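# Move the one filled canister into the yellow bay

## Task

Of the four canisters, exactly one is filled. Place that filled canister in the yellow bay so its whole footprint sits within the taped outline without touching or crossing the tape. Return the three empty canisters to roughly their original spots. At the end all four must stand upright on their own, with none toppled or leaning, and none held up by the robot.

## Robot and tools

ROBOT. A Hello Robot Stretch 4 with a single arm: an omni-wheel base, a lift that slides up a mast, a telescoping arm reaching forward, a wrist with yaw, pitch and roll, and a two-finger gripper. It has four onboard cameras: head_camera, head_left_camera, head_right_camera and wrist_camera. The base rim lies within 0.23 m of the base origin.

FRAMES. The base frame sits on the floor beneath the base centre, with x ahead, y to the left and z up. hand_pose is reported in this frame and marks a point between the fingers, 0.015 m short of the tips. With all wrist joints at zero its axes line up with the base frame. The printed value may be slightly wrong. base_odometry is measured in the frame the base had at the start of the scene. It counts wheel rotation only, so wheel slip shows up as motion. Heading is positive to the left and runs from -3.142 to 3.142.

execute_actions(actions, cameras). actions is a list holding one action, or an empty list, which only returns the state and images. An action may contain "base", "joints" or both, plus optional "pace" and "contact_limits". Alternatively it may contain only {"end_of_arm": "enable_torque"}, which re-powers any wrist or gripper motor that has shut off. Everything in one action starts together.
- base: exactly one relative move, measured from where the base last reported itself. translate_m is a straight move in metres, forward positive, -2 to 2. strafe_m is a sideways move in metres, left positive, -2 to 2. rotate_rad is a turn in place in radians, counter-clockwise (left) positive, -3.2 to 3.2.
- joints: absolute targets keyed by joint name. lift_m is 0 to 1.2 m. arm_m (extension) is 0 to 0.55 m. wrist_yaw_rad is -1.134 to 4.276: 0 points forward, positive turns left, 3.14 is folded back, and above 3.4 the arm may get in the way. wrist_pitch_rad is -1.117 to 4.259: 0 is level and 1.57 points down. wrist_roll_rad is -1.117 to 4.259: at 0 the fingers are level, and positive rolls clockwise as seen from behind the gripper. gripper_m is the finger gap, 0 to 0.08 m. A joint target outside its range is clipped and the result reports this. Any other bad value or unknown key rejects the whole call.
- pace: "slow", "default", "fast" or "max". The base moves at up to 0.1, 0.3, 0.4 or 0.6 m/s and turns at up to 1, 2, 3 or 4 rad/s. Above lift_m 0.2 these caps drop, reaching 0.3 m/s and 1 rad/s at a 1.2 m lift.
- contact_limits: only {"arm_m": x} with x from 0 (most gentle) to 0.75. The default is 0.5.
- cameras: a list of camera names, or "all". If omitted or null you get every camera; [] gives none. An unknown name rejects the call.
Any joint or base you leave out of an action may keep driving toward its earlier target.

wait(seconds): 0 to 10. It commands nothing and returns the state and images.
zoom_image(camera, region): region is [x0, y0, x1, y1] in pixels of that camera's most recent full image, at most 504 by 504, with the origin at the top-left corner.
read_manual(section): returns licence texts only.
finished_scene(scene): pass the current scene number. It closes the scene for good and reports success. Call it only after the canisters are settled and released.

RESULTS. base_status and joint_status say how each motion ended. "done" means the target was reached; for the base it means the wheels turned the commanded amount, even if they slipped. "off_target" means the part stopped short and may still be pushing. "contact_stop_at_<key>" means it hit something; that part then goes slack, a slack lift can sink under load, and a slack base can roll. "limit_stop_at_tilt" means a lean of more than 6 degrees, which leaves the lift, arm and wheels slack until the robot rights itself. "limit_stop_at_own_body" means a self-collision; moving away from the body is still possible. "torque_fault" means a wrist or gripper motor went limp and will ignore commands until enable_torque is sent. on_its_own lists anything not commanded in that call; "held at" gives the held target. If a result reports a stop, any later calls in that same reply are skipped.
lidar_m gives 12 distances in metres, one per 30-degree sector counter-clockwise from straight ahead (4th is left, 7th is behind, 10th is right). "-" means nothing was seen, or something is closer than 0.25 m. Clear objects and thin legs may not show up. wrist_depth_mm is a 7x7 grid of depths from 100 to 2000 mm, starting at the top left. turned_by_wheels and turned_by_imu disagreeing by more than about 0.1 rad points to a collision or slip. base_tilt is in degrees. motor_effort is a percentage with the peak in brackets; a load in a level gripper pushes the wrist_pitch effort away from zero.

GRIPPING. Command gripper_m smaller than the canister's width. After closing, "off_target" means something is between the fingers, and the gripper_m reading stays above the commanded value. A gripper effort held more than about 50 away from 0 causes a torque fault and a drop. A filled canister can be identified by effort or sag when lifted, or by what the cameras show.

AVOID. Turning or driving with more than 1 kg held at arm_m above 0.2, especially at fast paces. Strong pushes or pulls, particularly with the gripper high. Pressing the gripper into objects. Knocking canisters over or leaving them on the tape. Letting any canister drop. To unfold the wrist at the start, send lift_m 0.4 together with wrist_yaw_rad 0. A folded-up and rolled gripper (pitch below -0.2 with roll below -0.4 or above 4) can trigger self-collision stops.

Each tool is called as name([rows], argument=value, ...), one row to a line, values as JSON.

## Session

execute_actions(actions=[])

Scene clock: 0.00 s.
base_odometry: x=+0.000 y=+0.000 heading=+0.000 (m, m, rad; odometry frame)
turned_by_wheels: +0.000 (rad since the last result)
turned_by_imu: +0.000 (rad since the last result)
base_tilt: forward=+0.0 right=-0.6 (deg)
lidar_m: 1.04 1.59 0.92 0.88 1.68 1.71 0.79 1.70 1.72 0.99 2.05 1.06
base_status: not commanded
joint_positions: lift_m=+0.239 arm_m=-0.001 wrist_yaw_rad=+3.245 wrist_pitch_rad=-0.006 wrist_roll_rad=+0.005 gripper_m=+0.040
joint_status: not commanded
motor_effort: lift_m=+20 arm_m=-1 wrist_yaw_rad=+2 wrist_pitch_rad=-8 wrist_roll_rad=+0 gripper_m=+2 wheel_0=+0 wheel_1=+0 wheel_2=+0 (%)
hand_pose: x=-0.0506 y=+0.0650 z=+0.4188 quat_wxyz=(-0.052, +0.003, +0.002, +0.999) (m; base frame)
wrist_depth_mm: - - 141 - - 1863 1499 / - - 138 - - 1808 1499 / - - 128 232 - 1863 1537 / - 108 137 - - 1863 1499 / 186 223 1863 1008 - 1808 1499 / 192 1499 1708 960 1537 1618 1464 / 191 234 112 931 131 1182 1118
pictures: head_camera, head_left_camera, head_right_camera, wrist_camera
Images, in order (width x height): head_camera 420x560, head_left_camera 420x672, head_right_camera 420x672, wrist_camera 616x392.

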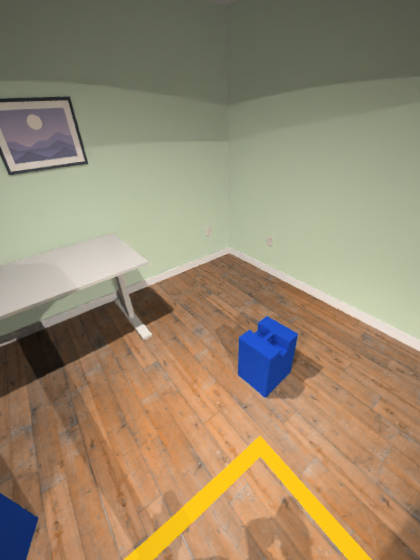

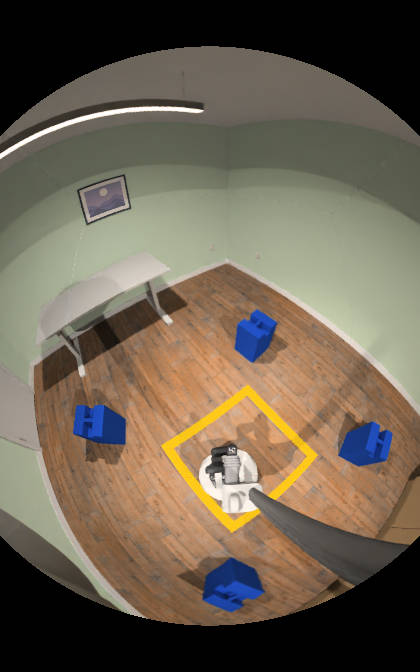

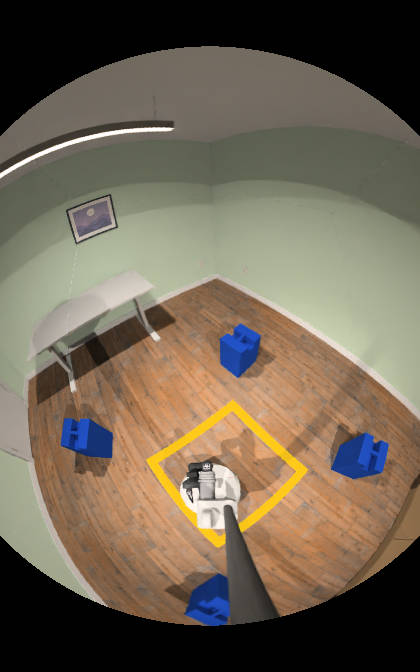

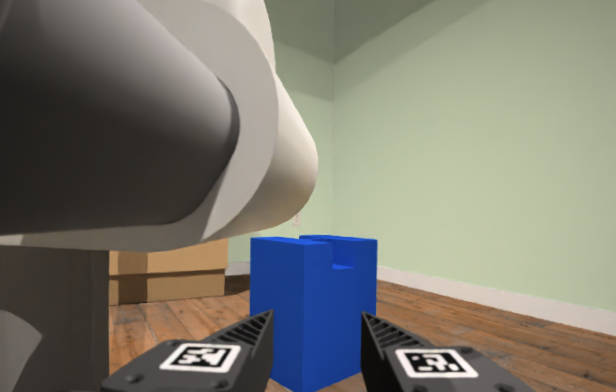

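execute_actions([
  {"base":{"rotate_rad":-0.33},"joints":{"lift_m":0.4,"wrist_yaw_rad":1.57,"gripper_m":0}},
], cameras=[])

execute_actions([
  {"base":{"translate_m":0.4},"joints":{"lift_m":0.0,"arm_m":0.15}},
], cameras=["head_camera"])

Scene clock: 25.03 s.
base_odometry: x=+0.000 y=+0.000 heading=-0.330 (m, m, rad; odometry frame)
turned_by_wheels: -0.330 (rad since the last result)
turned_by_imu: -0.329 (rad since the last result)
base_tilt: forward=+0.1 right=-0.7 (deg)
lidar_m: 1.05 1.66 1.60 0.90 1.72 1.69 0.94 0.81 1.69 1.07 0.99 2.04
base_status: done
joint_positions: lift_m=+0.400 arm_m=-0.001 wrist_yaw_rad=+1.570 wrist_pitch_rad=-0.006 wrist_roll_rad=+0.005 gripper_m=+0.000
joint_status: all done
motor_effort: lift_m=+23(24) arm_m=-1(1) wrist_yaw_rad=-1(6) wrist_pitch_rad=-8(7) wrist_roll_rad=+0(0) gripper_m=-1(0) wheel_0=+1(4) wheel_1=+2(6) wheel_2=+1(5) (%)
hand_pose: x=+0.2575 y=+0.2126 z=+0.5793 quat_wxyz=(+0.707, +0.004, -0.001, +0.707) (m; base frame)
wrist_depth_mm: 1618 1983 - - - - 1863 / 1618 1921 - - - - 1863 / 1661 1983 - - - - 1863 / 1618 1921 - - - - 1756 / 1618 1863 - - - - 1756 / 1618 1756 917 - - 1983 1808 / 1430 1281 866 115 1464 1537 1464
pictures: none
No camera images: the call's "cameras" was empty. Leave "cameras" out to get every camera's image.

Scene clock: 27.83 s.
base_odometry: x=+0.378 y=-0.129 heading=-0.330 (m, m, rad; odometry frame)
turned_by_wheels: +0.000 (rad since the last result)
turned_by_imu: -0.001 (rad since the last result)
base_tilt: forward=+0.2 right=-0.7 (deg)
lidar_m: 0.67 0.76 1.37 1.47 1.00 2.00 1.18 1.21 1.92 0.94 1.78 1.72
base_status: done
joint_positions: lift_m=+0.001 arm_m=+0.149 wrist_yaw_rad=+1.570 wrist_pitch_rad=-0.006 wrist_roll_rad=+0.005 gripper_m=+0.000
joint_status: all done
motor_effort: lift_m=+17(20) arm_m=+6(5) wrist_yaw_rad=+0(0) wrist_pitch_rad=-8(8) wrist_roll_rad=-1(2) gripper_m=-1(2) wheel_0=-1(5) wheel_1=+0(6) wheel_2=+0(8) (%)
hand_pose: x=+0.4074 y=+0.2126 z=+0.1802 quat_wxyz=(+0.707, +0.004, -0.001, +0.707) (m; base frame)
wrist_depth_mm: - - - - - 1708 1576 / - - - 1708 1336 1308 1576 / 1983 - - - 1983 1756 1576 / 976 - - - 1983 1756 1576 / 991 1756 1863 1983 1863 1618 1576 / 778 809 831 842 842 842 820 / 525 535 569 116 535 554 539
pictures: head_camera
Images, in order (width x height): head_camera 420x560.

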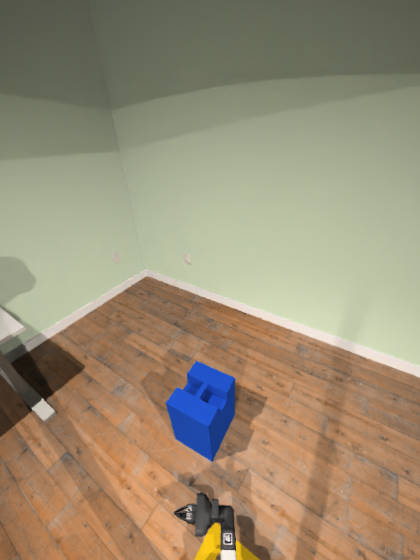

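execute_actions([
  {"joints":{"arm_m":0.36}},
], cameras=[])

execute_actions([
  {"joints":{"arm_m":0.43},"pace":"slow"},
], cameras=["head_camera"])

Scene clock: 38.93 s.
base_odometry: x=+0.378 y=-0.129 heading=-0.330 (m, m, rad; odometry frame)
turned_by_wheels: +0.000 (rad since the last result)
turned_by_imu: -0.001 (rad since the last result)
base_tilt: forward=+0.1 right=-0.6 (deg)
lidar_m: 0.68 0.77 1.37 1.49 1.01 2.02 1.19 1.19 1.92 0.97 1.77 1.71
base_status: not commanded
joint_positions: lift_m=+0.001 arm_m=+0.359 wrist_yaw_rad=+1.571 wrist_pitch_rad=-0.006 wrist_roll_rad=+0.005 gripper_m=+0.000
joint_status: all done
motor_effort: lift_m=+17(17) arm_m=+7(6) wrist_yaw_rad=-1(2) wrist_pitch_rad=-7(7) wrist_roll_rad=-2(4) gripper_m=-1(2) wheel_0=+0(1) wheel_1=+0(0) wheel_2=+0(0) (%)
hand_pose: x=+0.6171 y=+0.2127 z=+0.1802 quat_wxyz=(+0.707, +0.004, -0.001, +0.707) (m; base frame)
wrist_depth_mm: - - - - 1921 1618 1499 / - - - 1499 1336 1576 1499 / - - - - 1921 1618 1464 / - - - - 1863 1576 1499 / 1756 1808 1863 1921 1756 1499 1464 / 778 809 831 854 842 831 820 / 521 535 569 116 535 549 539
pictures: none
No camera images: the call's "cameras" was empty. Leave "cameras" out to get every camera's image.

Scene clock: 40.90 s.
base_odometry: x=+0.378 y=-0.129 heading=-0.330 (m, m, rad; odometry frame)
turned_by_wheels: +0.000 (rad since the last result)
turned_by_imu: +0.000 (rad since the last result)
base_tilt: forward=+0.3 right=-0.5 (deg)
lidar_m: 0.73 0.83 1.38 1.48 1.02 2.03 1.17 1.22 1.91 0.96 1.75 1.71
base_status: not commanded
joint_positions: lift_m=+0.001 arm_m=+0.429 wrist_yaw_rad=+1.571 wrist_pitch_rad=-0.006 wrist_roll_rad=+0.005 gripper_m=+0.000
joint_status: all done
motor_effort: lift_m=+17(17) arm_m=+7(7) wrist_yaw_rad=-2(2) wrist_pitch_rad=-8(9) wrist_roll_rad=-2(3) gripper_m=+0(1) wheel_0=-1(1) wheel_1=+0(0) wheel_2=+0(0) (%)
hand_pose: x=+0.6870 y=+0.2127 z=+0.1802 quat_wxyz=(+0.707, +0.004, -0.001, +0.707) (m; base frame)
wrist_depth_mm: - - - - 1808 1618 1464 / - - 1708 1366 1336 1537 1499 / - - - - 1863 1576 1464 / - - - - 1863 1661 1464 / 1708 1808 1808 1921 1537 1537 1430 / 768 798 820 842 842 842 831 / 521 539 564 115 530 549 544
pictures: head_camera
Images, in order (width x height): head_camera 420x560.

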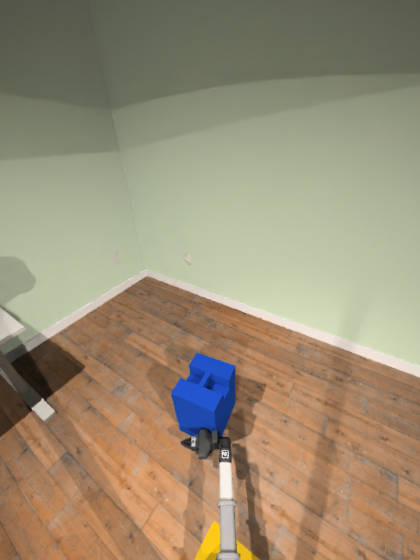

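execute_actions([
  {"base":{"translate_m":-0.4},"joints":{"arm_m":0.1}},
], cameras=[])

execute_actions([
  {"base":{"rotate_rad":-1.2}},
], cameras=["head_camera"])

Scene clock: 55.73 s.
base_odometry: x=+0.000 y=+0.000 heading=-0.330 (m, m, rad; odometry frame)
turned_by_wheels: +0.000 (rad since the last result)
turned_by_imu: -0.001 (rad since the last result)
base_tilt: forward=+0.1 right=-0.5 (deg)
lidar_m: 1.14 1.62 1.59 0.89 1.73 1.69 0.90 0.78 1.70 1.06 1.00 2.03
base_status: done
joint_positions: lift_m=+0.001 arm_m=+0.101 wrist_yaw_rad=+1.570 wrist_pitch_rad=-0.006 wrist_roll_rad=+0.005 gripper_m=+0.000
joint_status: all done
motor_effort: lift_m=+17(18) arm_m=-6(7) wrist_yaw_rad=+0(3) wrist_pitch_rad=-6(8) wrist_roll_rad=-3(1) gripper_m=-1(2) wheel_0=+1(7) wheel_1=+0(6) wheel_2=-1(7) (%)
hand_pose: x=+0.3596 y=+0.2126 z=+0.1802 quat_wxyz=(+0.707, +0.004, -0.001, +0.707) (m; base frame)
wrist_depth_mm: 1708 - - - - 1983 1756 / 1708 - - - - 1430 1308 / 1756 1921 - - - 1983 1756 / 1661 891 - - - 1921 1756 / 1618 878 1255 1921 1921 1921 1708 / 778 809 831 854 854 831 820 / 521 535 569 115 535 549 539
pictures: none
No camera images: the call's "cameras" was empty. Leave "cameras" out to get every camera's image.

Scene clock: 57.57 s.
base_odometry: x=+0.000 y=+0.000 heading=-1.530 (m, m, rad; odometry frame)
turned_by_wheels: -1.200 (rad since the last result)
turned_by_imu: -1.195 (rad since the last result)
base_tilt: forward=+0.1 right=-0.6 (deg)
lidar_m: 0.99 2.02 1.14 1.18 1.60 0.90 0.91 1.69 1.73 0.78 1.71 1.74
base_status: done
joint_positions: lift_m=+0.001 arm_m=+0.101 wrist_yaw_rad=+1.570 wrist_pitch_rad=-0.006 wrist_roll_rad=+0.005 gripper_m=+0.000
joint_status: not commanded
motor_effort: lift_m=+18(18) arm_m=-7(6) wrist_yaw_rad=+1(2) wrist_pitch_rad=-8(6) wrist_roll_rad=-1(3) gripper_m=-1(1) wheel_0=+1(5) wheel_1=+1(6) wheel_2=+0(7) (%)
hand_pose: x=+0.3596 y=+0.2126 z=+0.1801 quat_wxyz=(+0.707, +0.004, -0.001, +0.707) (m; base frame)
wrist_depth_mm: - - - - - 1756 1499 / - - - - - 1756 1499 / - - - - - 1808 1499 / - - - 1078 - 1808 1499 / 1756 1808 1808 1078 1537 1661 1464 / 778 809 842 842 842 854 831 / 521 539 564 115 530 549 539
pictures: head_camera
Images, in order (width x height): head_camera 420x560.

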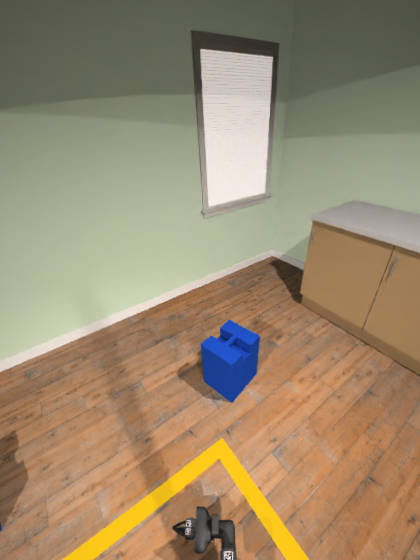

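execute_actions([
  {"base":{"strafe_m":-0.15}},
], cameras=[])

execute_actions([
  {"base":{"translate_m":0.3},"joints":{"arm_m":0.3}},
], cameras=[])

execute_actions([
  {"joints":{"arm_m":0.43},"pace":"slow"},
], cameras=["head_camera"])

Scene clock: 67.37 s.
base_odometry: x=-0.150 y=-0.006 heading=-1.530 (m, m, rad; odometry frame)
turned_by_wheels: +0.000 (rad since the last result)
turned_by_imu: -0.001 (rad since the last result)
base_tilt: forward=+0.2 right=-0.5 (deg)
lidar_m: 1.00 2.13 1.25 1.32 1.72 0.94 1.71 1.60 1.63 0.66 1.57 1.61
base_status: done
joint_positions: lift_m=+0.001 arm_m=+0.101 wrist_yaw_rad=+1.570 wrist_pitch_rad=-0.006 wrist_roll_rad=+0.005 gripper_m=+0.000
joint_status: not commanded
motor_effort: lift_m=+18(18) arm_m=-6(6) wrist_yaw_rad=+2(1) wrist_pitch_rad=-9(8) wrist_roll_rad=+0(1) gripper_m=-1(2) wheel_0=+0(6) wheel_1=+1(9) wheel_2=+0(1) (%)
hand_pose: x=+0.3596 y=+0.2126 z=+0.1801 quat_wxyz=(+0.707, +0.004, -0.001, +0.707) (m; base frame)
wrist_depth_mm: - - - - - 1921 1576 / - - - - - 1921 1618 / - - - - - 1921 1576 / - - - 1229 - 1921 1618 / 1708 1808 1863 1229 1576 1756 1499 / 788 809 831 854 842 842 820 / 525 539 569 115 530 554 539
pictures: none
No camera images: the call's "cameras" was empty. Leave "cameras" out to get every camera's image.

Scene clock: 69.83 s.
base_odometry: x=-0.138 y=-0.306 heading=-1.529 (m, m, rad; odometry frame)
turned_by_wheels: +0.000 (rad since the last result)
turned_by_imu: -0.001 (rad since the last result)
base_tilt: forward=+0.3 right=-0.6 (deg)
lidar_m: 0.69 0.85 1.92 1.20 1.89 1.22 1.34 1.83 0.70 0.78 1.40 1.43
base_status: done
joint_positions: lift_m=+0.001 arm_m=+0.299 wrist_yaw_rad=+1.570 wrist_pitch_rad=-0.006 wrist_roll_rad=+0.005 gripper_m=+0.000
joint_status: all done
motor_effort: lift_m=+18(18) arm_m=+6(5) wrist_yaw_rad=+2(1) wrist_pitch_rad=-9(8) wrist_roll_rad=-1(2) gripper_m=+0(1) wheel_0=+0(5) wheel_1=+1(6) wheel_2=+2(9) (%)
hand_pose: x=+0.5574 y=+0.2126 z=+0.1801 quat_wxyz=(+0.707, +0.004, -0.001, +0.707) (m; base frame)
wrist_depth_mm: - - - - 1863 1464 1229 / - - - - 1863 1499 1229 / - - - - 1863 1464 1229 / - - 1336 - 1863 1499 1229 / 1708 1308 1308 1863 1661 1397 1205 / 768 798 820 842 842 842 820 / 521 539 564 116 535 549 544
pictures: none
No camera images: the call's "cameras" was empty. Leave "cameras" out to get every camera's image.

Scene clock: 72.40 s.
base_odometry: x=-0.138 y=-0.306 heading=-1.529 (m, m, rad; odometry frame)
turned_by_wheels: +0.000 (rad since the last result)
turned_by_imu: -0.001 (rad since the last result)
base_tilt: forward=+0.2 right=-0.5 (deg)
lidar_m: 0.76 0.92 1.92 1.20 1.91 1.23 1.36 1.85 0.71 0.78 1.39 1.43
base_status: not commanded
joint_positions: lift_m=+0.001 arm_m=+0.429 wrist_yaw_rad=+1.571 wrist_pitch_rad=-0.006 wrist_roll_rad=+0.005 gripper_m=+0.000
joint_status: all done
motor_effort: lift_m=+18(18) arm_m=+7(7) wrist_yaw_rad=-2(3) wrist_pitch_rad=-8(8) wrist_roll_rad=-2(3) gripper_m=+0(1) wheel_0=+0(0) wheel_1=+1(1) wheel_2=+2(2) (%)
hand_pose: x=+0.6870 y=+0.2127 z=+0.1801 quat_wxyz=(+0.707, +0.004, -0.001, +0.707) (m; base frame)
wrist_depth_mm: - - - - 1756 1366 1138 / - - - - 1756 1336 1118 / - - - - 1708 1366 1138 / - 1255 - - 1708 1336 1118 / 1708 1229 1499 1921 1576 1308 1138 / 778 809 831 854 842 842 820 / 521 535 564 116 530 549 544
pictures: head_camera
Images, in order (width x height): head_camera 420x560.

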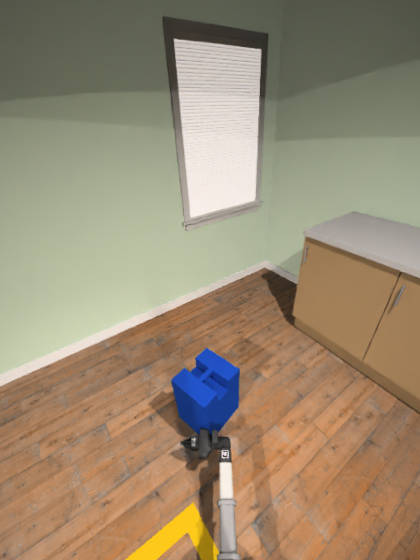

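execute_actions([
  {"base":{"translate_m":-0.3},"joints":{"arm_m":0.05}},
], cameras=[])

execute_actions([
  {"base":{"rotate_rad":-1.75}},
], cameras=["head_camera"])

Scene clock: 88.17 s.
base_odometry: x=-0.150 y=-0.006 heading=-1.530 (m, m, rad; odometry frame)
turned_by_wheels: +0.000 (rad since the last result)
turned_by_imu: -0.001 (rad since the last result)
base_tilt: forward=+0.2 right=-0.7 (deg)
lidar_m: 1.05 2.14 1.26 1.30 1.72 0.93 1.69 1.60 1.62 0.66 1.56 1.62
base_status: done
joint_positions: lift_m=+0.001 arm_m=+0.083 wrist_yaw_rad=+1.570 wrist_pitch_rad=-0.006 wrist_roll_rad=+0.005 gripper_m=+0.000
joint_status: arm_m limit_stop_at_own_body (moved -0.346 of -0.379)
on_its_own: lift_m is slack since a limit_stop_at_own_body; arm_m is slack since a limit_stop_at_own_body (your +0.050 is given up)
motor_effort: lift_m=+20(20) arm_m=+0(7) wrist_yaw_rad=+1(3) wrist_pitch_rad=-7(7) wrist_roll_rad=-1(2) gripper_m=+0(0) wheel_0=+0(6) wheel_1=-1(4) wheel_2=-1(7) (%)
hand_pose: x=+0.3412 y=+0.2126 z=+0.1801 quat_wxyz=(+0.707, +0.004, -0.001, +0.707) (m; base frame)
wrist_depth_mm: - - - - - 1863 1618 / - - - - - 1863 1576 / - - - - - 1863 1618 / - - - 1229 - 1921 1576 / 1708 1808 1921 1255 1537 1756 1537 / 788 798 831 866 842 842 831 / 525 539 564 116 535 554 539
pictures: none
No camera images: the call's "cameras" was empty. Leave "cameras" out to get every camera's image.

not run: a stop came earlier in this reply.

execute_actions([
  {"base":{"rotate_rad":-1.75},"joints":{"arm_m":0.12,"lift_m":0.005}},
], cameras=["head_camera"])

Scene clock: 102.77 s.
base_odometry: x=-0.150 y=-0.006 heading=+3.003 (m, m, rad; odometry frame)
turned_by_wheels: -1.750 (rad since the last result)
turned_by_imu: -1.743 (rad since the last result)
base_tilt: forward=+0.2 right=-0.6 (deg)
lidar_m: 0.65 0.69 1.58 1.06 1.06 2.11 1.27 1.74 0.96 0.94 1.61 1.61
base_status: done
joint_positions: lift_m=+0.005 arm_m=+0.119 wrist_yaw_rad=+1.570 wrist_pitch_rad=-0.006 wrist_roll_rad=+0.005 gripper_m=+0.000
joint_status: all done
motor_effort: lift_m=+21(19) arm_m=+5(5) wrist_yaw_rad=+2(0) wrist_pitch_rad=-7(8) wrist_roll_rad=+0(2) gripper_m=-2(2) wheel_0=-1(6) wheel_1=-1(6) wheel_2=-2(7) (%)
hand_pose: x=+0.3775 y=+0.2126 z=+0.1845 quat_wxyz=(+0.707, +0.004, -0.001, +0.707) (m; base frame)
wrist_depth_mm: 1983 - - - - 1255 1078 / 1983 - - 1983 1537 1255 1098 / 1921 - - 1921 1537 1281 1078 / 1060 1118 - 1863 1537 1281 1078 / 1008 1138 1863 1863 1499 1308 1118 / 798 820 854 866 866 854 842 / 530 549 580 115 544 559 549
pictures: head_camera
Images, in order (width x height): head_camera 420x560.

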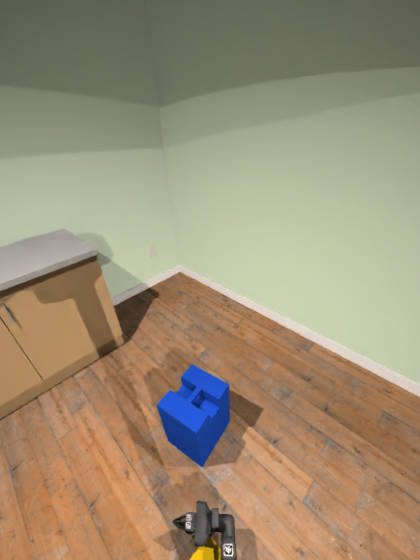

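execute_actions([
  {"joints":{"arm_m":0.31}},
], cameras=[])

execute_actions([
  {"joints":{"arm_m":0.385},"pace":"slow"},
], cameras=["head_camera"])

Scene clock: 111.43 s.
base_odometry: x=-0.150 y=-0.006 heading=+3.003 (m, m, rad; odometry frame)
turned_by_wheels: +0.000 (rad since the last result)
turned_by_imu: -0.001 (rad since the last result)
base_tilt: forward=+0.1 right=-0.7 (deg)
lidar_m: 0.64 0.70 1.58 1.04 1.04 2.12 1.25 1.73 0.96 0.92 1.61 1.60
base_status: not commanded
joint_positions: lift_m=+0.005 arm_m=+0.309 wrist_yaw_rad=+1.570 wrist_pitch_rad=-0.006 wrist_roll_rad=+0.005 gripper_m=+0.000
joint_status: all done
motor_effort: lift_m=+21(21) arm_m=+6(7) wrist_yaw_rad=+1(1) wrist_pitch_rad=-7(8) wrist_roll_rad=-2(1) gripper_m=+0(1) wheel_0=-1(1) wheel_1=-1(1) wheel_2=-2(2) (%)
hand_pose: x=+0.5674 y=+0.2126 z=+0.1845 quat_wxyz=(+0.707, +0.004, -0.001, +0.707) (m; base frame)
wrist_depth_mm: - - - - 1464 1098 976 / - - - 1756 1397 1138 1008 / - - - 1708 1366 1118 991 / 1060 - - 1708 1366 1138 991 / 1060 1464 1921 1618 1336 1160 1025 / 798 820 854 866 866 854 842 / 535 544 580 116 544 559 554
pictures: none
No camera images: the call's "cameras" was empty. Leave "cameras" out to get every camera's image.

Scene clock: 113.43 s.
base_odometry: x=-0.150 y=-0.006 heading=+3.003 (m, m, rad; odometry frame)
turned_by_wheels: +0.000 (rad since the last result)
turned_by_imu: +0.000 (rad since the last result)
base_tilt: forward=+0.3 right=-0.7 (deg)
lidar_m: 0.72 0.79 1.58 1.06 1.06 2.13 1.27 1.70 0.93 0.91 1.60 1.59
base_status: not commanded
joint_positions: lift_m=+0.005 arm_m=+0.383 wrist_yaw_rad=+1.578 wrist_pitch_rad=-0.007 wrist_roll_rad=+0.004 gripper_m=+0.000
joint_status: all done
on_its_own: wrist_yaw_rad is at rest, and its effort (-22) is outside its rest range (-13 to +13)
motor_effort: lift_m=+21(21) arm_m=+11(13) wrist_yaw_rad=-22(23) wrist_pitch_rad=-6(8) wrist_roll_rad=+0(0) gripper_m=-2(1) wheel_0=+1(2) wheel_1=+3(3) wheel_2=-6(6) (%)
hand_pose: x=+0.6397 y=+0.2133 z=+0.1846 quat_wxyz=(+0.704, +0.004, -0.001, +0.710) (m; base frame)
wrist_depth_mm: - - - - 1336 1098 960 / - - - 1661 1308 1078 960 / - - - 1576 1281 1078 960 / 1138 - - 1618 1308 1078 946 / 1118 1863 1921 1576 1336 1138 976 / 809 831 842 878 866 854 842 / 530 549 580 116 544 559 554
pictures: head_camera
Images, in order (width x height): head_camera 420x560.

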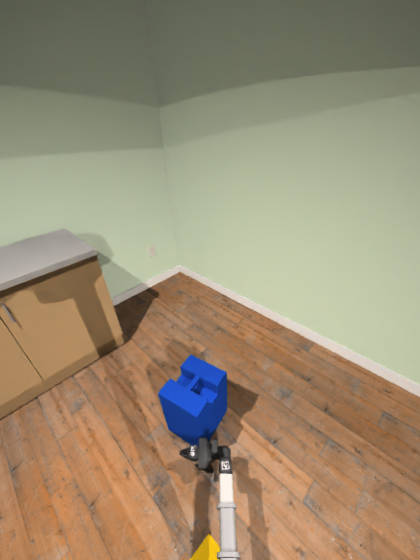

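execute_actions([
  {"joints":{"arm_m":0.1}},
], cameras=[])

execute_actions([
  {"joints":{"lift_m":0.55,"arm_m":0,"wrist_yaw_rad":0},"base":{"strafe_m":-0.43}},
], cameras=[])

execute_actions([
  {"base":{"translate_m":1.37}},
], cameras=[])

execute_actions([
  {"base":{"rotate_rad":2.36}},
], cameras=["head_camera","head_left_camera"])

Scene clock: 167.07 s.
base_odometry: x=-0.150 y=-0.006 heading=+3.003 (m, m, rad; odometry frame)
turned_by_wheels: +0.000 (rad since the last result)
turned_by_imu: -0.001 (rad since the last result)
base_tilt: forward=+0.2 right=-0.7 (deg)
lidar_m: 0.69 0.80 1.57 1.09 1.06 2.13 1.27 1.74 0.96 0.94 1.61 1.60
base_status: not commanded
joint_positions: lift_m=+0.005 arm_m=+0.101 wrist_yaw_rad=+1.570 wrist_pitch_rad=-0.007 wrist_roll_rad=+0.004 gripper_m=+0.000
joint_status: all done
motor_effort: lift_m=+21(21) arm_m=-7(8) wrist_yaw_rad=+0(23) wrist_pitch_rad=-6(6) wrist_roll_rad=-2(2) gripper_m=+0(1) wheel_0=+0(1) wheel_1=+0(3) wheel_2=-1(6) (%)
hand_pose: x=+0.3596 y=+0.2126 z=+0.1845 quat_wxyz=(+0.707, +0.004, -0.001, +0.707) (m; base frame)
wrist_depth_mm: 1983 - - - - 1281 1098 / 1921 - - - 1537 1281 1098 / 1863 - - 1921 1537 1255 1118 / 1078 1118 - 1921 1537 1255 1098 / 1078 1118 1863 1863 1576 1336 1138 / 798 831 854 866 866 866 854 / 530 549 580 116 544 564 559
pictures: none
No camera images: the call's "cameras" was empty. Leave "cameras" out to get every camera's image.

Scene clock: 169.83 s.
base_odometry: x=-0.091 y=+0.420 heading=+3.004 (m, m, rad; odometry frame)
turned_by_wheels: +0.000 (rad since the last result)
turned_by_imu: +0.000 (rad since the last result)
base_tilt: forward=+0.1 right=-0.6 (deg)
lidar_m: 1.51 0.89 1.89 1.45 1.57 1.37 1.44 1.40 0.51 0.64 1.31 1.30
base_status: done
joint_positions: lift_m=+0.034 arm_m=+0.066 wrist_yaw_rad=+1.023 wrist_pitch_rad=-0.007 wrist_roll_rad=+0.004 gripper_m=+0.000
joint_status: lift_m limit_stop_at_own_body (moved +0.029 of +0.545); arm_m limit_stop_at_own_body (moved -0.035 of -0.101); wrist_yaw_rad limit_stop_at_own_body (moved -0.547 of -1.570)
on_its_own: wrist_yaw_rad is held at +1.023, not at your +0.000, since a limit_stop_at_own_body; lift_m is slack since a limit_stop_at_own_body (your +0.550 is given up); arm_m is slack since a limit_stop_at_own_body (your +0.000 is given up)
motor_effort: lift_m=+20(25) arm_m=+0(8) wrist_yaw_rad=+0(3) wrist_pitch_rad=-6(9) wrist_roll_rad=+0(0) gripper_m=+0(0) wheel_0=+0(7) wheel_1=+2(9) wheel_2=-1(2) (%)
hand_pose: x=+0.4225 y=+0.1361 z=+0.2135 quat_wxyz=(+0.872, +0.004, -0.002, +0.490) (m; base frame)
wrist_depth_mm: - - - - - - - / - - 1921 1808 - - - / - 1921 1808 1756 1661 - - / - 1983 1863 1756 661 661 - / 1863 1983 1863 1708 654 661 1983 / 891 917 946 778 647 654 946 / 591 609 647 116 609 634 640
pictures: none
No camera images: the call's "cameras" was empty. Leave "cameras" out to get every camera's image.

not run: a stop came earlier in this reply.

not run: a stop came earlier in this reply.

execute_actions([
  {"joints":{"lift_m":0.55,"wrist_yaw_rad":0}},
], cameras=[])

execute_actions([
  {"base":{"translate_m":1.37},"joints":{"arm_m":0.02}},
], cameras=[])

execute_actions([
  {"base":{"rotate_rad":2.36}},
], cameras=["head_camera","head_left_camera"])

Scene clock: 181.50 s.
base_odometry: x=-0.091 y=+0.420 heading=+3.004 (m, m, rad; odometry frame)
turned_by_wheels: +0.000 (rad since the last result)
turned_by_imu: -0.001 (rad since the last result)
base_tilt: forward=+0.0 right=-0.5 (deg)
lidar_m: 1.49 0.89 1.90 1.47 1.58 1.37 1.47 1.40 0.52 0.63 1.31 1.30
base_status: not commanded
joint_positions: lift_m=+0.550 arm_m=+0.066 wrist_yaw_rad=+0.000 wrist_pitch_rad=-0.007 wrist_roll_rad=+0.004 gripper_m=+0.000
joint_status: all done
on_its_own: arm_m is slack since a limit_stop_at_own_body (your +0.000 is given up)
motor_effort: lift_m=+23(22) arm_m=+0(0) wrist_yaw_rad=+0(4) wrist_pitch_rad=-6(7) wrist_roll_rad=+1(0) gripper_m=-1(2) wheel_0=+0(1) wheel_1=+2(2) wheel_2=+0(0) (%)
hand_pose: x=+0.4499 y=-0.0874 z=+0.7294 quat_wxyz=(+1.000, +0.002, -0.003, +0.000) (m; base frame)
wrist_depth_mm: 1921 - - 1499 1205 991 866 / 1921 - - 1499 1205 991 866 / 1983 - 1983 1537 1205 991 866 / 1983 - 1921 1499 1205 1008 866 / - - 1921 1499 1205 991 866 / 1921 - 1921 1430 1205 991 854 / 1708 1756 1808 116 1098 976 854
pictures: none
No camera images: the call's "cameras" was empty. Leave "cameras" out to get every camera's image.

Scene clock: 187.63 s.
base_odometry: x=-1.447 y=+0.608 heading=+3.004 (m, m, rad; odometry frame)
turned_by_wheels: +0.000 (rad since the last result)
turned_by_imu: +0.035 (rad since the last result)
base_tilt: forward=+0.2 right=-0.7 (deg)
lidar_m: 0.39 0.74 1.43 1.19 0.55 0.63 2.71 1.62 0.69 0.39 0.33 0.33
base_status: done
joint_positions: lift_m=+0.550 arm_m=+0.019 wrist_yaw_rad=+0.001 wrist_pitch_rad=-0.007 wrist_roll_rad=+0.004 gripper_m=+0.000
joint_status: all done
motor_effort: lift_m=+21(23) arm_m=+5(11) wrist_yaw_rad=-1(17) wrist_pitch_rad=-6(10) wrist_roll_rad=-2(1) gripper_m=-1(1) wheel_0=+1(10) wheel_1=+1(11) wheel_2=-3(11) (%)
hand_pose: x=+0.4026 y=-0.0873 z=+0.7296 quat_wxyz=(+1.000, +0.002, -0.003, +0.000) (m; base frame)
wrist_depth_mm: 917 394 242 176 139 114 - / 866 387 239 176 138 113 - / 820 375 236 174 138 113 - / 891 370 234 173 137 113 - / 768 366 232 172 136 112 - / 759 362 231 164 135 111 - / 759 362 241 115 124 111 -
pictures: none
No camera images: the call's "cameras" was empty. Leave "cameras" out to get every camera's image.

Scene clock: 190.10 s.
base_odometry: x=-1.447 y=+0.608 heading=-0.920 (m, m, rad; odometry frame)
turned_by_wheels: +2.360 (rad since the last result)
turned_by_imu: +2.348 (rad since the last result)
base_tilt: forward=+0.3 right=-0.6 (deg)
lidar_m: 0.53 2.67 1.62 1.23 0.48 0.35 0.32 0.35 0.51 1.51 1.20 0.60
base_status: done
joint_positions: lift_m=+0.550 arm_m=+0.019 wrist_yaw_rad=+0.000 wrist_pitch_rad=-0.007 wrist_roll_rad=+0.004 gripper_m=+0.000
joint_status: not commanded
motor_effort: lift_m=+20(20) arm_m=+5(5) wrist_yaw_rad=+0(0) wrist_pitch_rad=-7(6) wrist_roll_rad=-1(0) gripper_m=+0(0) wheel_0=+0(5) wheel_1=+0(5) wheel_2=+1(7) (%)
hand_pose: x=+0.4026 y=-0.0874 z=+0.7296 quat_wxyz=(+1.000, +0.002, -0.003, +0.000) (m; base frame)
wrist_depth_mm: - - - - - - - / - - - - - - - / - - - - - - - / - - - - - - 1308 / - - - - - - 1336 / - - - - - - 1308 / 1661 1756 1921 115 1808 1756 1281
pictures: head_camera, head_left_camera
Images, in order (width x height): head_camera 420x560, head_left_camera 420x672.

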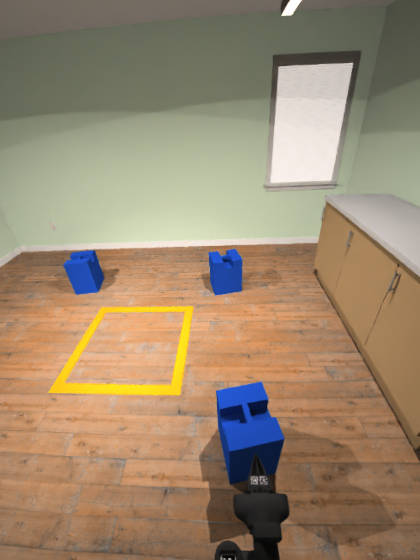

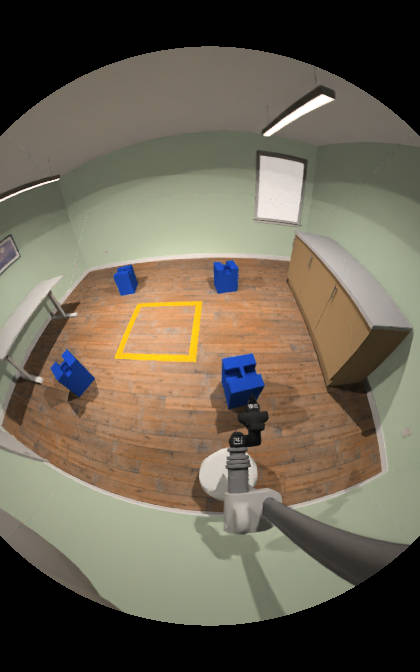

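execute_actions([
  {"base":{"translate_m":0.2}},
], cameras=[])

execute_actions([
  {"base":{"strafe_m":-0.54}},
], cameras=[])

execute_actions([
  {"base":{"rotate_rad":0.9}},
], cameras=["head_camera","head_left_camera"])

Scene clock: 209.87 s.
base_odometry: x=-1.326 y=+0.449 heading=-0.919 (m, m, rad; odometry frame)
turned_by_wheels: +0.000 (rad since the last result)
turned_by_imu: -0.001 (rad since the last result)
base_tilt: forward=+0.0 right=-0.6 (deg)
lidar_m: 0.36 2.52 1.54 1.60 0.75 0.56 0.53 0.57 0.79 1.56 1.08 0.39
base_status: done
joint_positions: lift_m=+0.550 arm_m=+0.019 wrist_yaw_rad=+0.000 wrist_pitch_rad=-0.007 wrist_roll_rad=+0.004 gripper_m=+0.000
joint_status: not commanded
motor_effort: lift_m=+20(20) arm_m=+5(5) wrist_yaw_rad=+1(1) wrist_pitch_rad=-6(6) wrist_roll_rad=-1(2) gripper_m=-1(1) wheel_0=+1(6) wheel_1=+1(4) wheel_2=+0(7) (%)
hand_pose: x=+0.4026 y=-0.0874 z=+0.7296 quat_wxyz=(+1.000, +0.002, -0.003, +0.000) (m; base frame)
wrist_depth_mm: - - - - - - - / - - - - - - - / - - - - - - - / - - - - - - 1366 / - - - - - - 1336 / 1983 - - 1808 - - 1308 / 1661 1756 1863 115 1808 1808 1308
pictures: none
No camera images: the call's "cameras" was empty. Leave "cameras" out to get every camera's image.

Scene clock: 213.00 s.
base_odometry: x=-1.756 y=+0.122 heading=-0.919 (m, m, rad; odometry frame)
turned_by_wheels: +0.000 (rad since the last result)
turned_by_imu: +0.000 (rad since the last result)
base_tilt: forward=+0.0 right=-0.6 (deg)
lidar_m: 1.89 0.48 0.55 2.00 0.78 0.58 0.54 0.58 0.81 1.03 0.71 0.65
base_status: done
joint_positions: lift_m=+0.550 arm_m=+0.019 wrist_yaw_rad=+0.000 wrist_pitch_rad=-0.007 wrist_roll_rad=+0.004 gripper_m=+0.000
joint_status: not commanded
motor_effort: lift_m=+21(20) arm_m=+5(5) wrist_yaw_rad=+0(1) wrist_pitch_rad=-6(7) wrist_roll_rad=+0(2) gripper_m=+0(1) wheel_0=-1(8) wheel_1=+1(7) wheel_2=+0(1) (%)
hand_pose: x=+0.4026 y=-0.0874 z=+0.7296 quat_wxyz=(+1.000, +0.002, -0.003, +0.000) (m; base frame)
wrist_depth_mm: - - - - - - 1430 / - - - - - - 1464 / - - - - - - 535 / - - - - 1921 809 544 / - - - - 1921 809 549 / - - 1756 - 1863 809 544 / 1708 1756 1756 116 1182 788 539
pictures: none
No camera images: the call's "cameras" was empty. Leave "cameras" out to get every camera's image.

Scene clock: 214.63 s.
base_odometry: x=-1.756 y=+0.122 heading=-0.020 (m, m, rad; odometry frame)
turned_by_wheels: +0.900 (rad since the last result)
turned_by_imu: +0.895 (rad since the last result)
base_tilt: forward=+0.2 right=-0.6 (deg)
lidar_m: 0.50 2.07 0.89 0.58 0.53 0.55 0.71 1.03 0.80 0.66 1.15 0.49
base_status: done
joint_positions: lift_m=+0.550 arm_m=+0.019 wrist_yaw_rad=+0.000 wrist_pitch_rad=-0.007 wrist_roll_rad=+0.004 gripper_m=+0.000
joint_status: not commanded
motor_effort: lift_m=+20(20) arm_m=+5(5) wrist_yaw_rad=+0(0) wrist_pitch_rad=-6(5) wrist_roll_rad=+1(0) gripper_m=-1(0) wheel_0=+0(3) wheel_1=+0(5) wheel_2=-1(6) (%)
hand_pose: x=+0.4026 y=-0.0874 z=+0.7296 quat_wxyz=(+1.000, +0.002, -0.003, +0.000) (m; base frame)
wrist_depth_mm: - - - - - - - / - - - - - - - / - - - - - - - / - - - - - - - / - - - - - - - / - 1808 - - - - - / 1661 1661 1863 115 1756 1863 1756
pictures: head_camera, head_left_camera
Images, in order (width x height): head_camera 420x560, head_left_camera 420x672.

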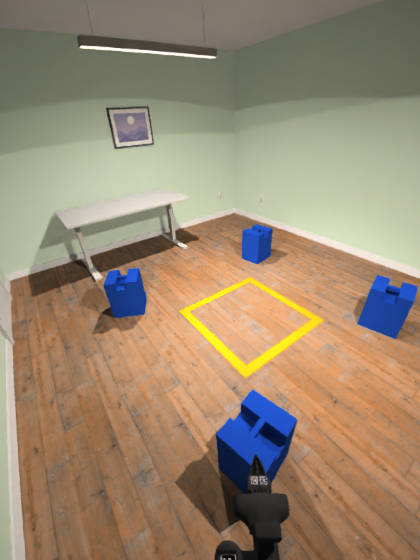

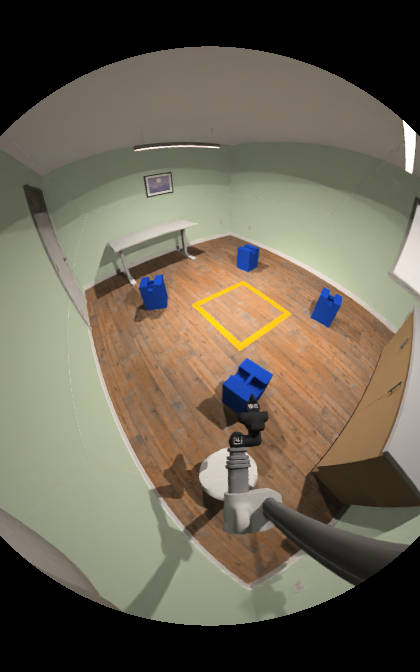

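execute_actions([
  {"base":{"translate_m":-0.15},"joints":{"arm_m":0.12,"gripper_m":0.08}},
], cameras=[])

execute_actions([
  {"base":{"strafe_m":-0.05},"joints":{"lift_m":0.005}},
], cameras=["head_camera","wrist_camera"])

Scene clock: 240.07 s.
base_odometry: x=-1.906 y=+0.125 heading=-0.020 (m, m, rad; odometry frame)
turned_by_wheels: +0.000 (rad since the last result)
turned_by_imu: -0.001 (rad since the last result)
base_tilt: forward=+0.1 right=-0.7 (deg)
lidar_m: 0.64 2.18 0.76 0.50 0.46 0.48 0.61 0.91 0.93 0.65 0.80 0.70
base_status: done
joint_positions: lift_m=+0.550 arm_m=+0.119 wrist_yaw_rad=+0.000 wrist_pitch_rad=-0.007 wrist_roll_rad=+0.004 gripper_m=+0.080
joint_status: all done
motor_effort: lift_m=+20(20) arm_m=+6(6) wrist_yaw_rad=+1(1) wrist_pitch_rad=-7(7) wrist_roll_rad=-1(3) gripper_m=+2(0) wheel_0=+1(5) wheel_1=+0(5) wheel_2=+0(7) (%)
hand_pose: x=+0.5024 y=-0.0874 z=+0.7296 quat_wxyz=(+1.000, +0.002, -0.003, +0.000) (m; base frame)
wrist_depth_mm: - - - - - - - / - - - - - - - / - - - - - - - / - - - - - - - / - - - - - - - / - 1756 - - - - - / 1808 108 148 1756 1661 114 1863
pictures: none
No camera images: the call's "cameras" was empty. Leave "cameras" out to get every camera's image.

Scene clock: 243.17 s.
base_odometry: x=-1.907 y=+0.075 heading=-0.020 (m, m, rad; odometry frame)
turned_by_wheels: +0.000 (rad since the last result)
turned_by_imu: -0.001 (rad since the last result)
base_tilt: forward=+0.2 right=-0.6 (deg)
lidar_m: 0.61 2.21 0.85 0.54 0.50 0.50 0.65 0.88 0.87 0.62 0.72 0.77
base_status: done
joint_positions: lift_m=+0.005 arm_m=+0.119 wrist_yaw_rad=+0.000 wrist_pitch_rad=-0.007 wrist_roll_rad=+0.004 gripper_m=+0.080
joint_status: all done
motor_effort: lift_m=+17(15) arm_m=+6(6) wrist_yaw_rad=+1(0) wrist_pitch_rad=-6(6) wrist_roll_rad=-1(0) gripper_m=+2(1) wheel_0=-1(10) wheel_1=+1(8) wheel_2=+1(2) (%)
hand_pose: x=+0.5025 y=-0.0874 z=+0.1849 quat_wxyz=(+1.000, +0.002, -0.003, +0.000) (m; base frame)
wrist_depth_mm: - - - 325 - - - / - - 375 291 347 - - / - - 370 291 349 - - / - 1756 368 289 345 - - / 1661 1708 366 289 347 1537 1464 / 778 788 349 287 330 759 831 / 544 108 148 286 300 114 -
pictures: head_camera, wrist_camera
Images, in order (width x height): head_camera 420x560, wrist_camera 616x392.

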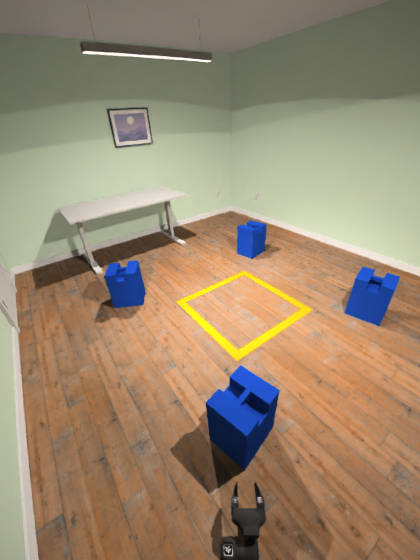

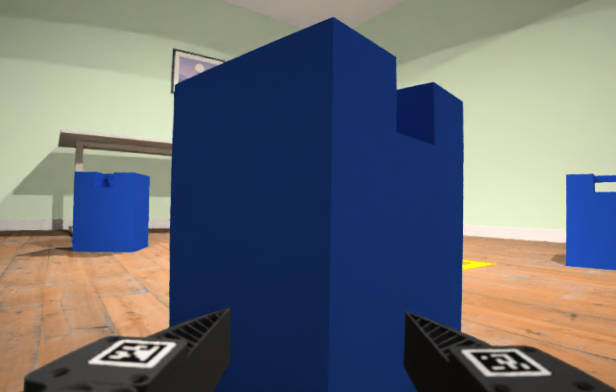

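execute_actions([
  {"base":{"translate_m":0.7},"pace":"slow"},
], cameras=["head_camera","wrist_camera"])

Scene clock: 257.47 s.
base_odometry: x=-1.207 y=+0.061 heading=-0.020 (m, m, rad; odometry frame)
turned_by_wheels: +0.000 (rad since the last result)
turned_by_imu: -0.004 (rad since the last result)
base_tilt: forward=+0.2 right=-0.6 (deg)
lidar_m: 0.49 1.57 1.52 0.99 0.90 0.92 1.17 1.02 0.82 1.06 1.62 0.56
base_status: done
joint_positions: lift_m=+0.005 arm_m=+0.119 wrist_yaw_rad=-0.006 wrist_pitch_rad=-0.007 wrist_roll_rad=+0.004 gripper_m=+0.080
joint_status: not commanded
on_its_own: wrist_yaw_rad is at rest, and its effort (+17) is outside its rest range (-13 to +13)
motor_effort: lift_m=+17(17) arm_m=+8(8) wrist_yaw_rad=+17(28) wrist_pitch_rad=-4(8) wrist_roll_rad=-1(3) gripper_m=+1(2) wheel_0=+4(6) wheel_1=+2(6) wheel_2=-8(12) (%)
hand_pose: x=+0.5016 y=-0.0886 z=+0.1850 quat_wxyz=(+1.000, +0.002, -0.004, -0.003) (m; base frame)
wrist_depth_mm: - 253 180 140 160 - - / - 250 178 139 159 286 - / - 245 176 139 158 258 - / 1205 243 174 138 158 258 - / 1182 240 173 137 158 258 1921 / 778 239 166 136 154 260 831 / 549 108 148 135 142 114 -
pictures: head_camera, wrist_camera
Images, in order (width x height): head_camera 420x560, wrist_camera 616x392.

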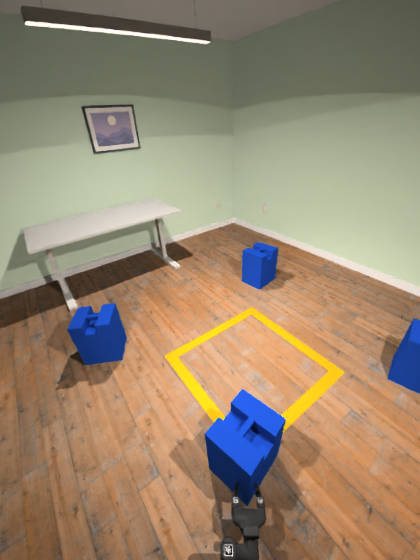

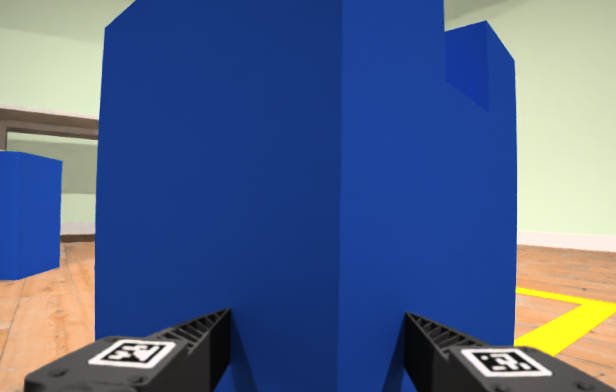

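execute_actions([
  {"base":{"translate_m":0.5},"pace":"slow"},
], cameras=[])

execute_actions([
  {"base":{"translate_m":-0.35}},
], cameras=["head_camera","head_left_camera"])

Scene clock: 270.37 s.
base_odometry: x=-0.707 y=+0.051 heading=-0.020 (m, m, rad; odometry frame)
turned_by_wheels: +0.000 (rad since the last result)
turned_by_imu: -0.003 (rad since the last result)
base_tilt: forward=+0.1 right=-0.4 (deg)
lidar_m: 0.48 1.17 1.22 1.31 1.20 1.23 1.55 1.22 1.24 1.58 1.32 0.57
base_status: done
joint_positions: lift_m=+0.005 arm_m=+0.119 wrist_yaw_rad=-0.006 wrist_pitch_rad=-0.007 wrist_roll_rad=+0.004 gripper_m=+0.080
joint_status: not commanded
on_its_own: wrist_yaw_rad is at rest, and its effort (+18) is outside its rest range (-13 to +13)
motor_effort: lift_m=+17(17) arm_m=+8(8) wrist_yaw_rad=+18(18) wrist_pitch_rad=-5(5) wrist_roll_rad=-1(0) gripper_m=+1(1) wheel_0=+3(8) wheel_1=+3(4) wheel_2=-7(12) (%)
hand_pose: x=+0.5016 y=-0.0887 z=+0.1850 quat_wxyz=(+1.000, +0.002, -0.004, -0.003) (m; base frame)
wrist_depth_mm: - 254 180 140 160 - 1921 / - 249 178 139 159 289 1983 / - 245 176 138 158 260 1921 / - 243 175 138 158 259 1921 / 1661 241 174 137 158 258 1808 / 788 239 165 136 154 259 831 / 544 108 148 135 143 114 -
pictures: none
No camera images: the call's "cameras" was empty. Leave "cameras" out to get every camera's image.

Scene clock: 273.03 s.
base_odometry: x=-1.057 y=+0.058 heading=-0.020 (m, m, rad; odometry frame)
turned_by_wheels: +0.000 (rad since the last result)
turned_by_imu: +0.000 (rad since the last result)
base_tilt: forward=+0.3 right=-0.6 (deg)
lidar_m: 0.80 1.43 1.65 1.06 1.00 1.00 1.32 0.94 0.94 1.19 1.50 1.06
base_status: done
joint_positions: lift_m=+0.005 arm_m=+0.119 wrist_yaw_rad=+0.000 wrist_pitch_rad=-0.007 wrist_roll_rad=+0.004 gripper_m=+0.080
joint_status: not commanded
motor_effort: lift_m=+17(17) arm_m=+6(8) wrist_yaw_rad=+2(17) wrist_pitch_rad=-6(7) wrist_roll_rad=-2(2) gripper_m=+1(1) wheel_0=+0(5) wheel_1=-1(4) wheel_2=-1(10) (%)
hand_pose: x=+0.5024 y=-0.0875 z=+0.1849 quat_wxyz=(+1.000, +0.002, -0.003, +0.000) (m; base frame)
wrist_depth_mm: - - - - - - - / - - - - - - - / - - 634 517 647 - - / - - 627 508 615 - - / 1366 1661 621 508 615 1921 1983 / 778 809 591 504 585 854 831 / 544 108 148 492 504 114 -
pictures: head_camera, head_left_camera
Images, in order (width x height): head_camera 420x560, head_left_camera 420x672.

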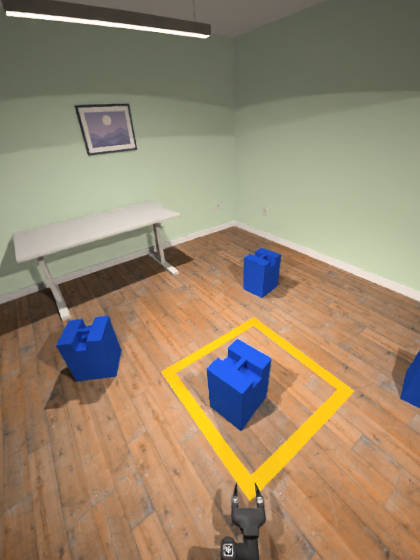

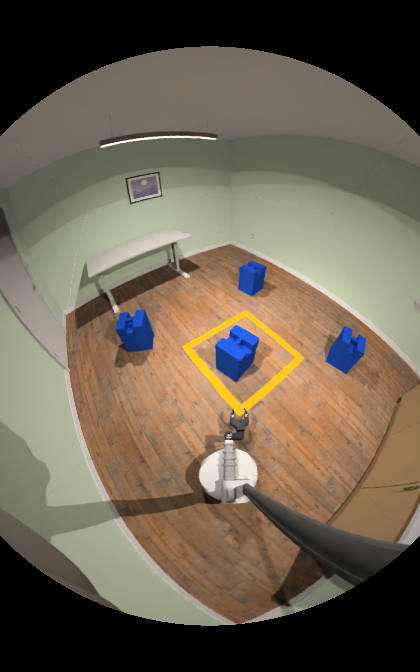

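finished_scene(scene=2)

The scene is finished: the task was done.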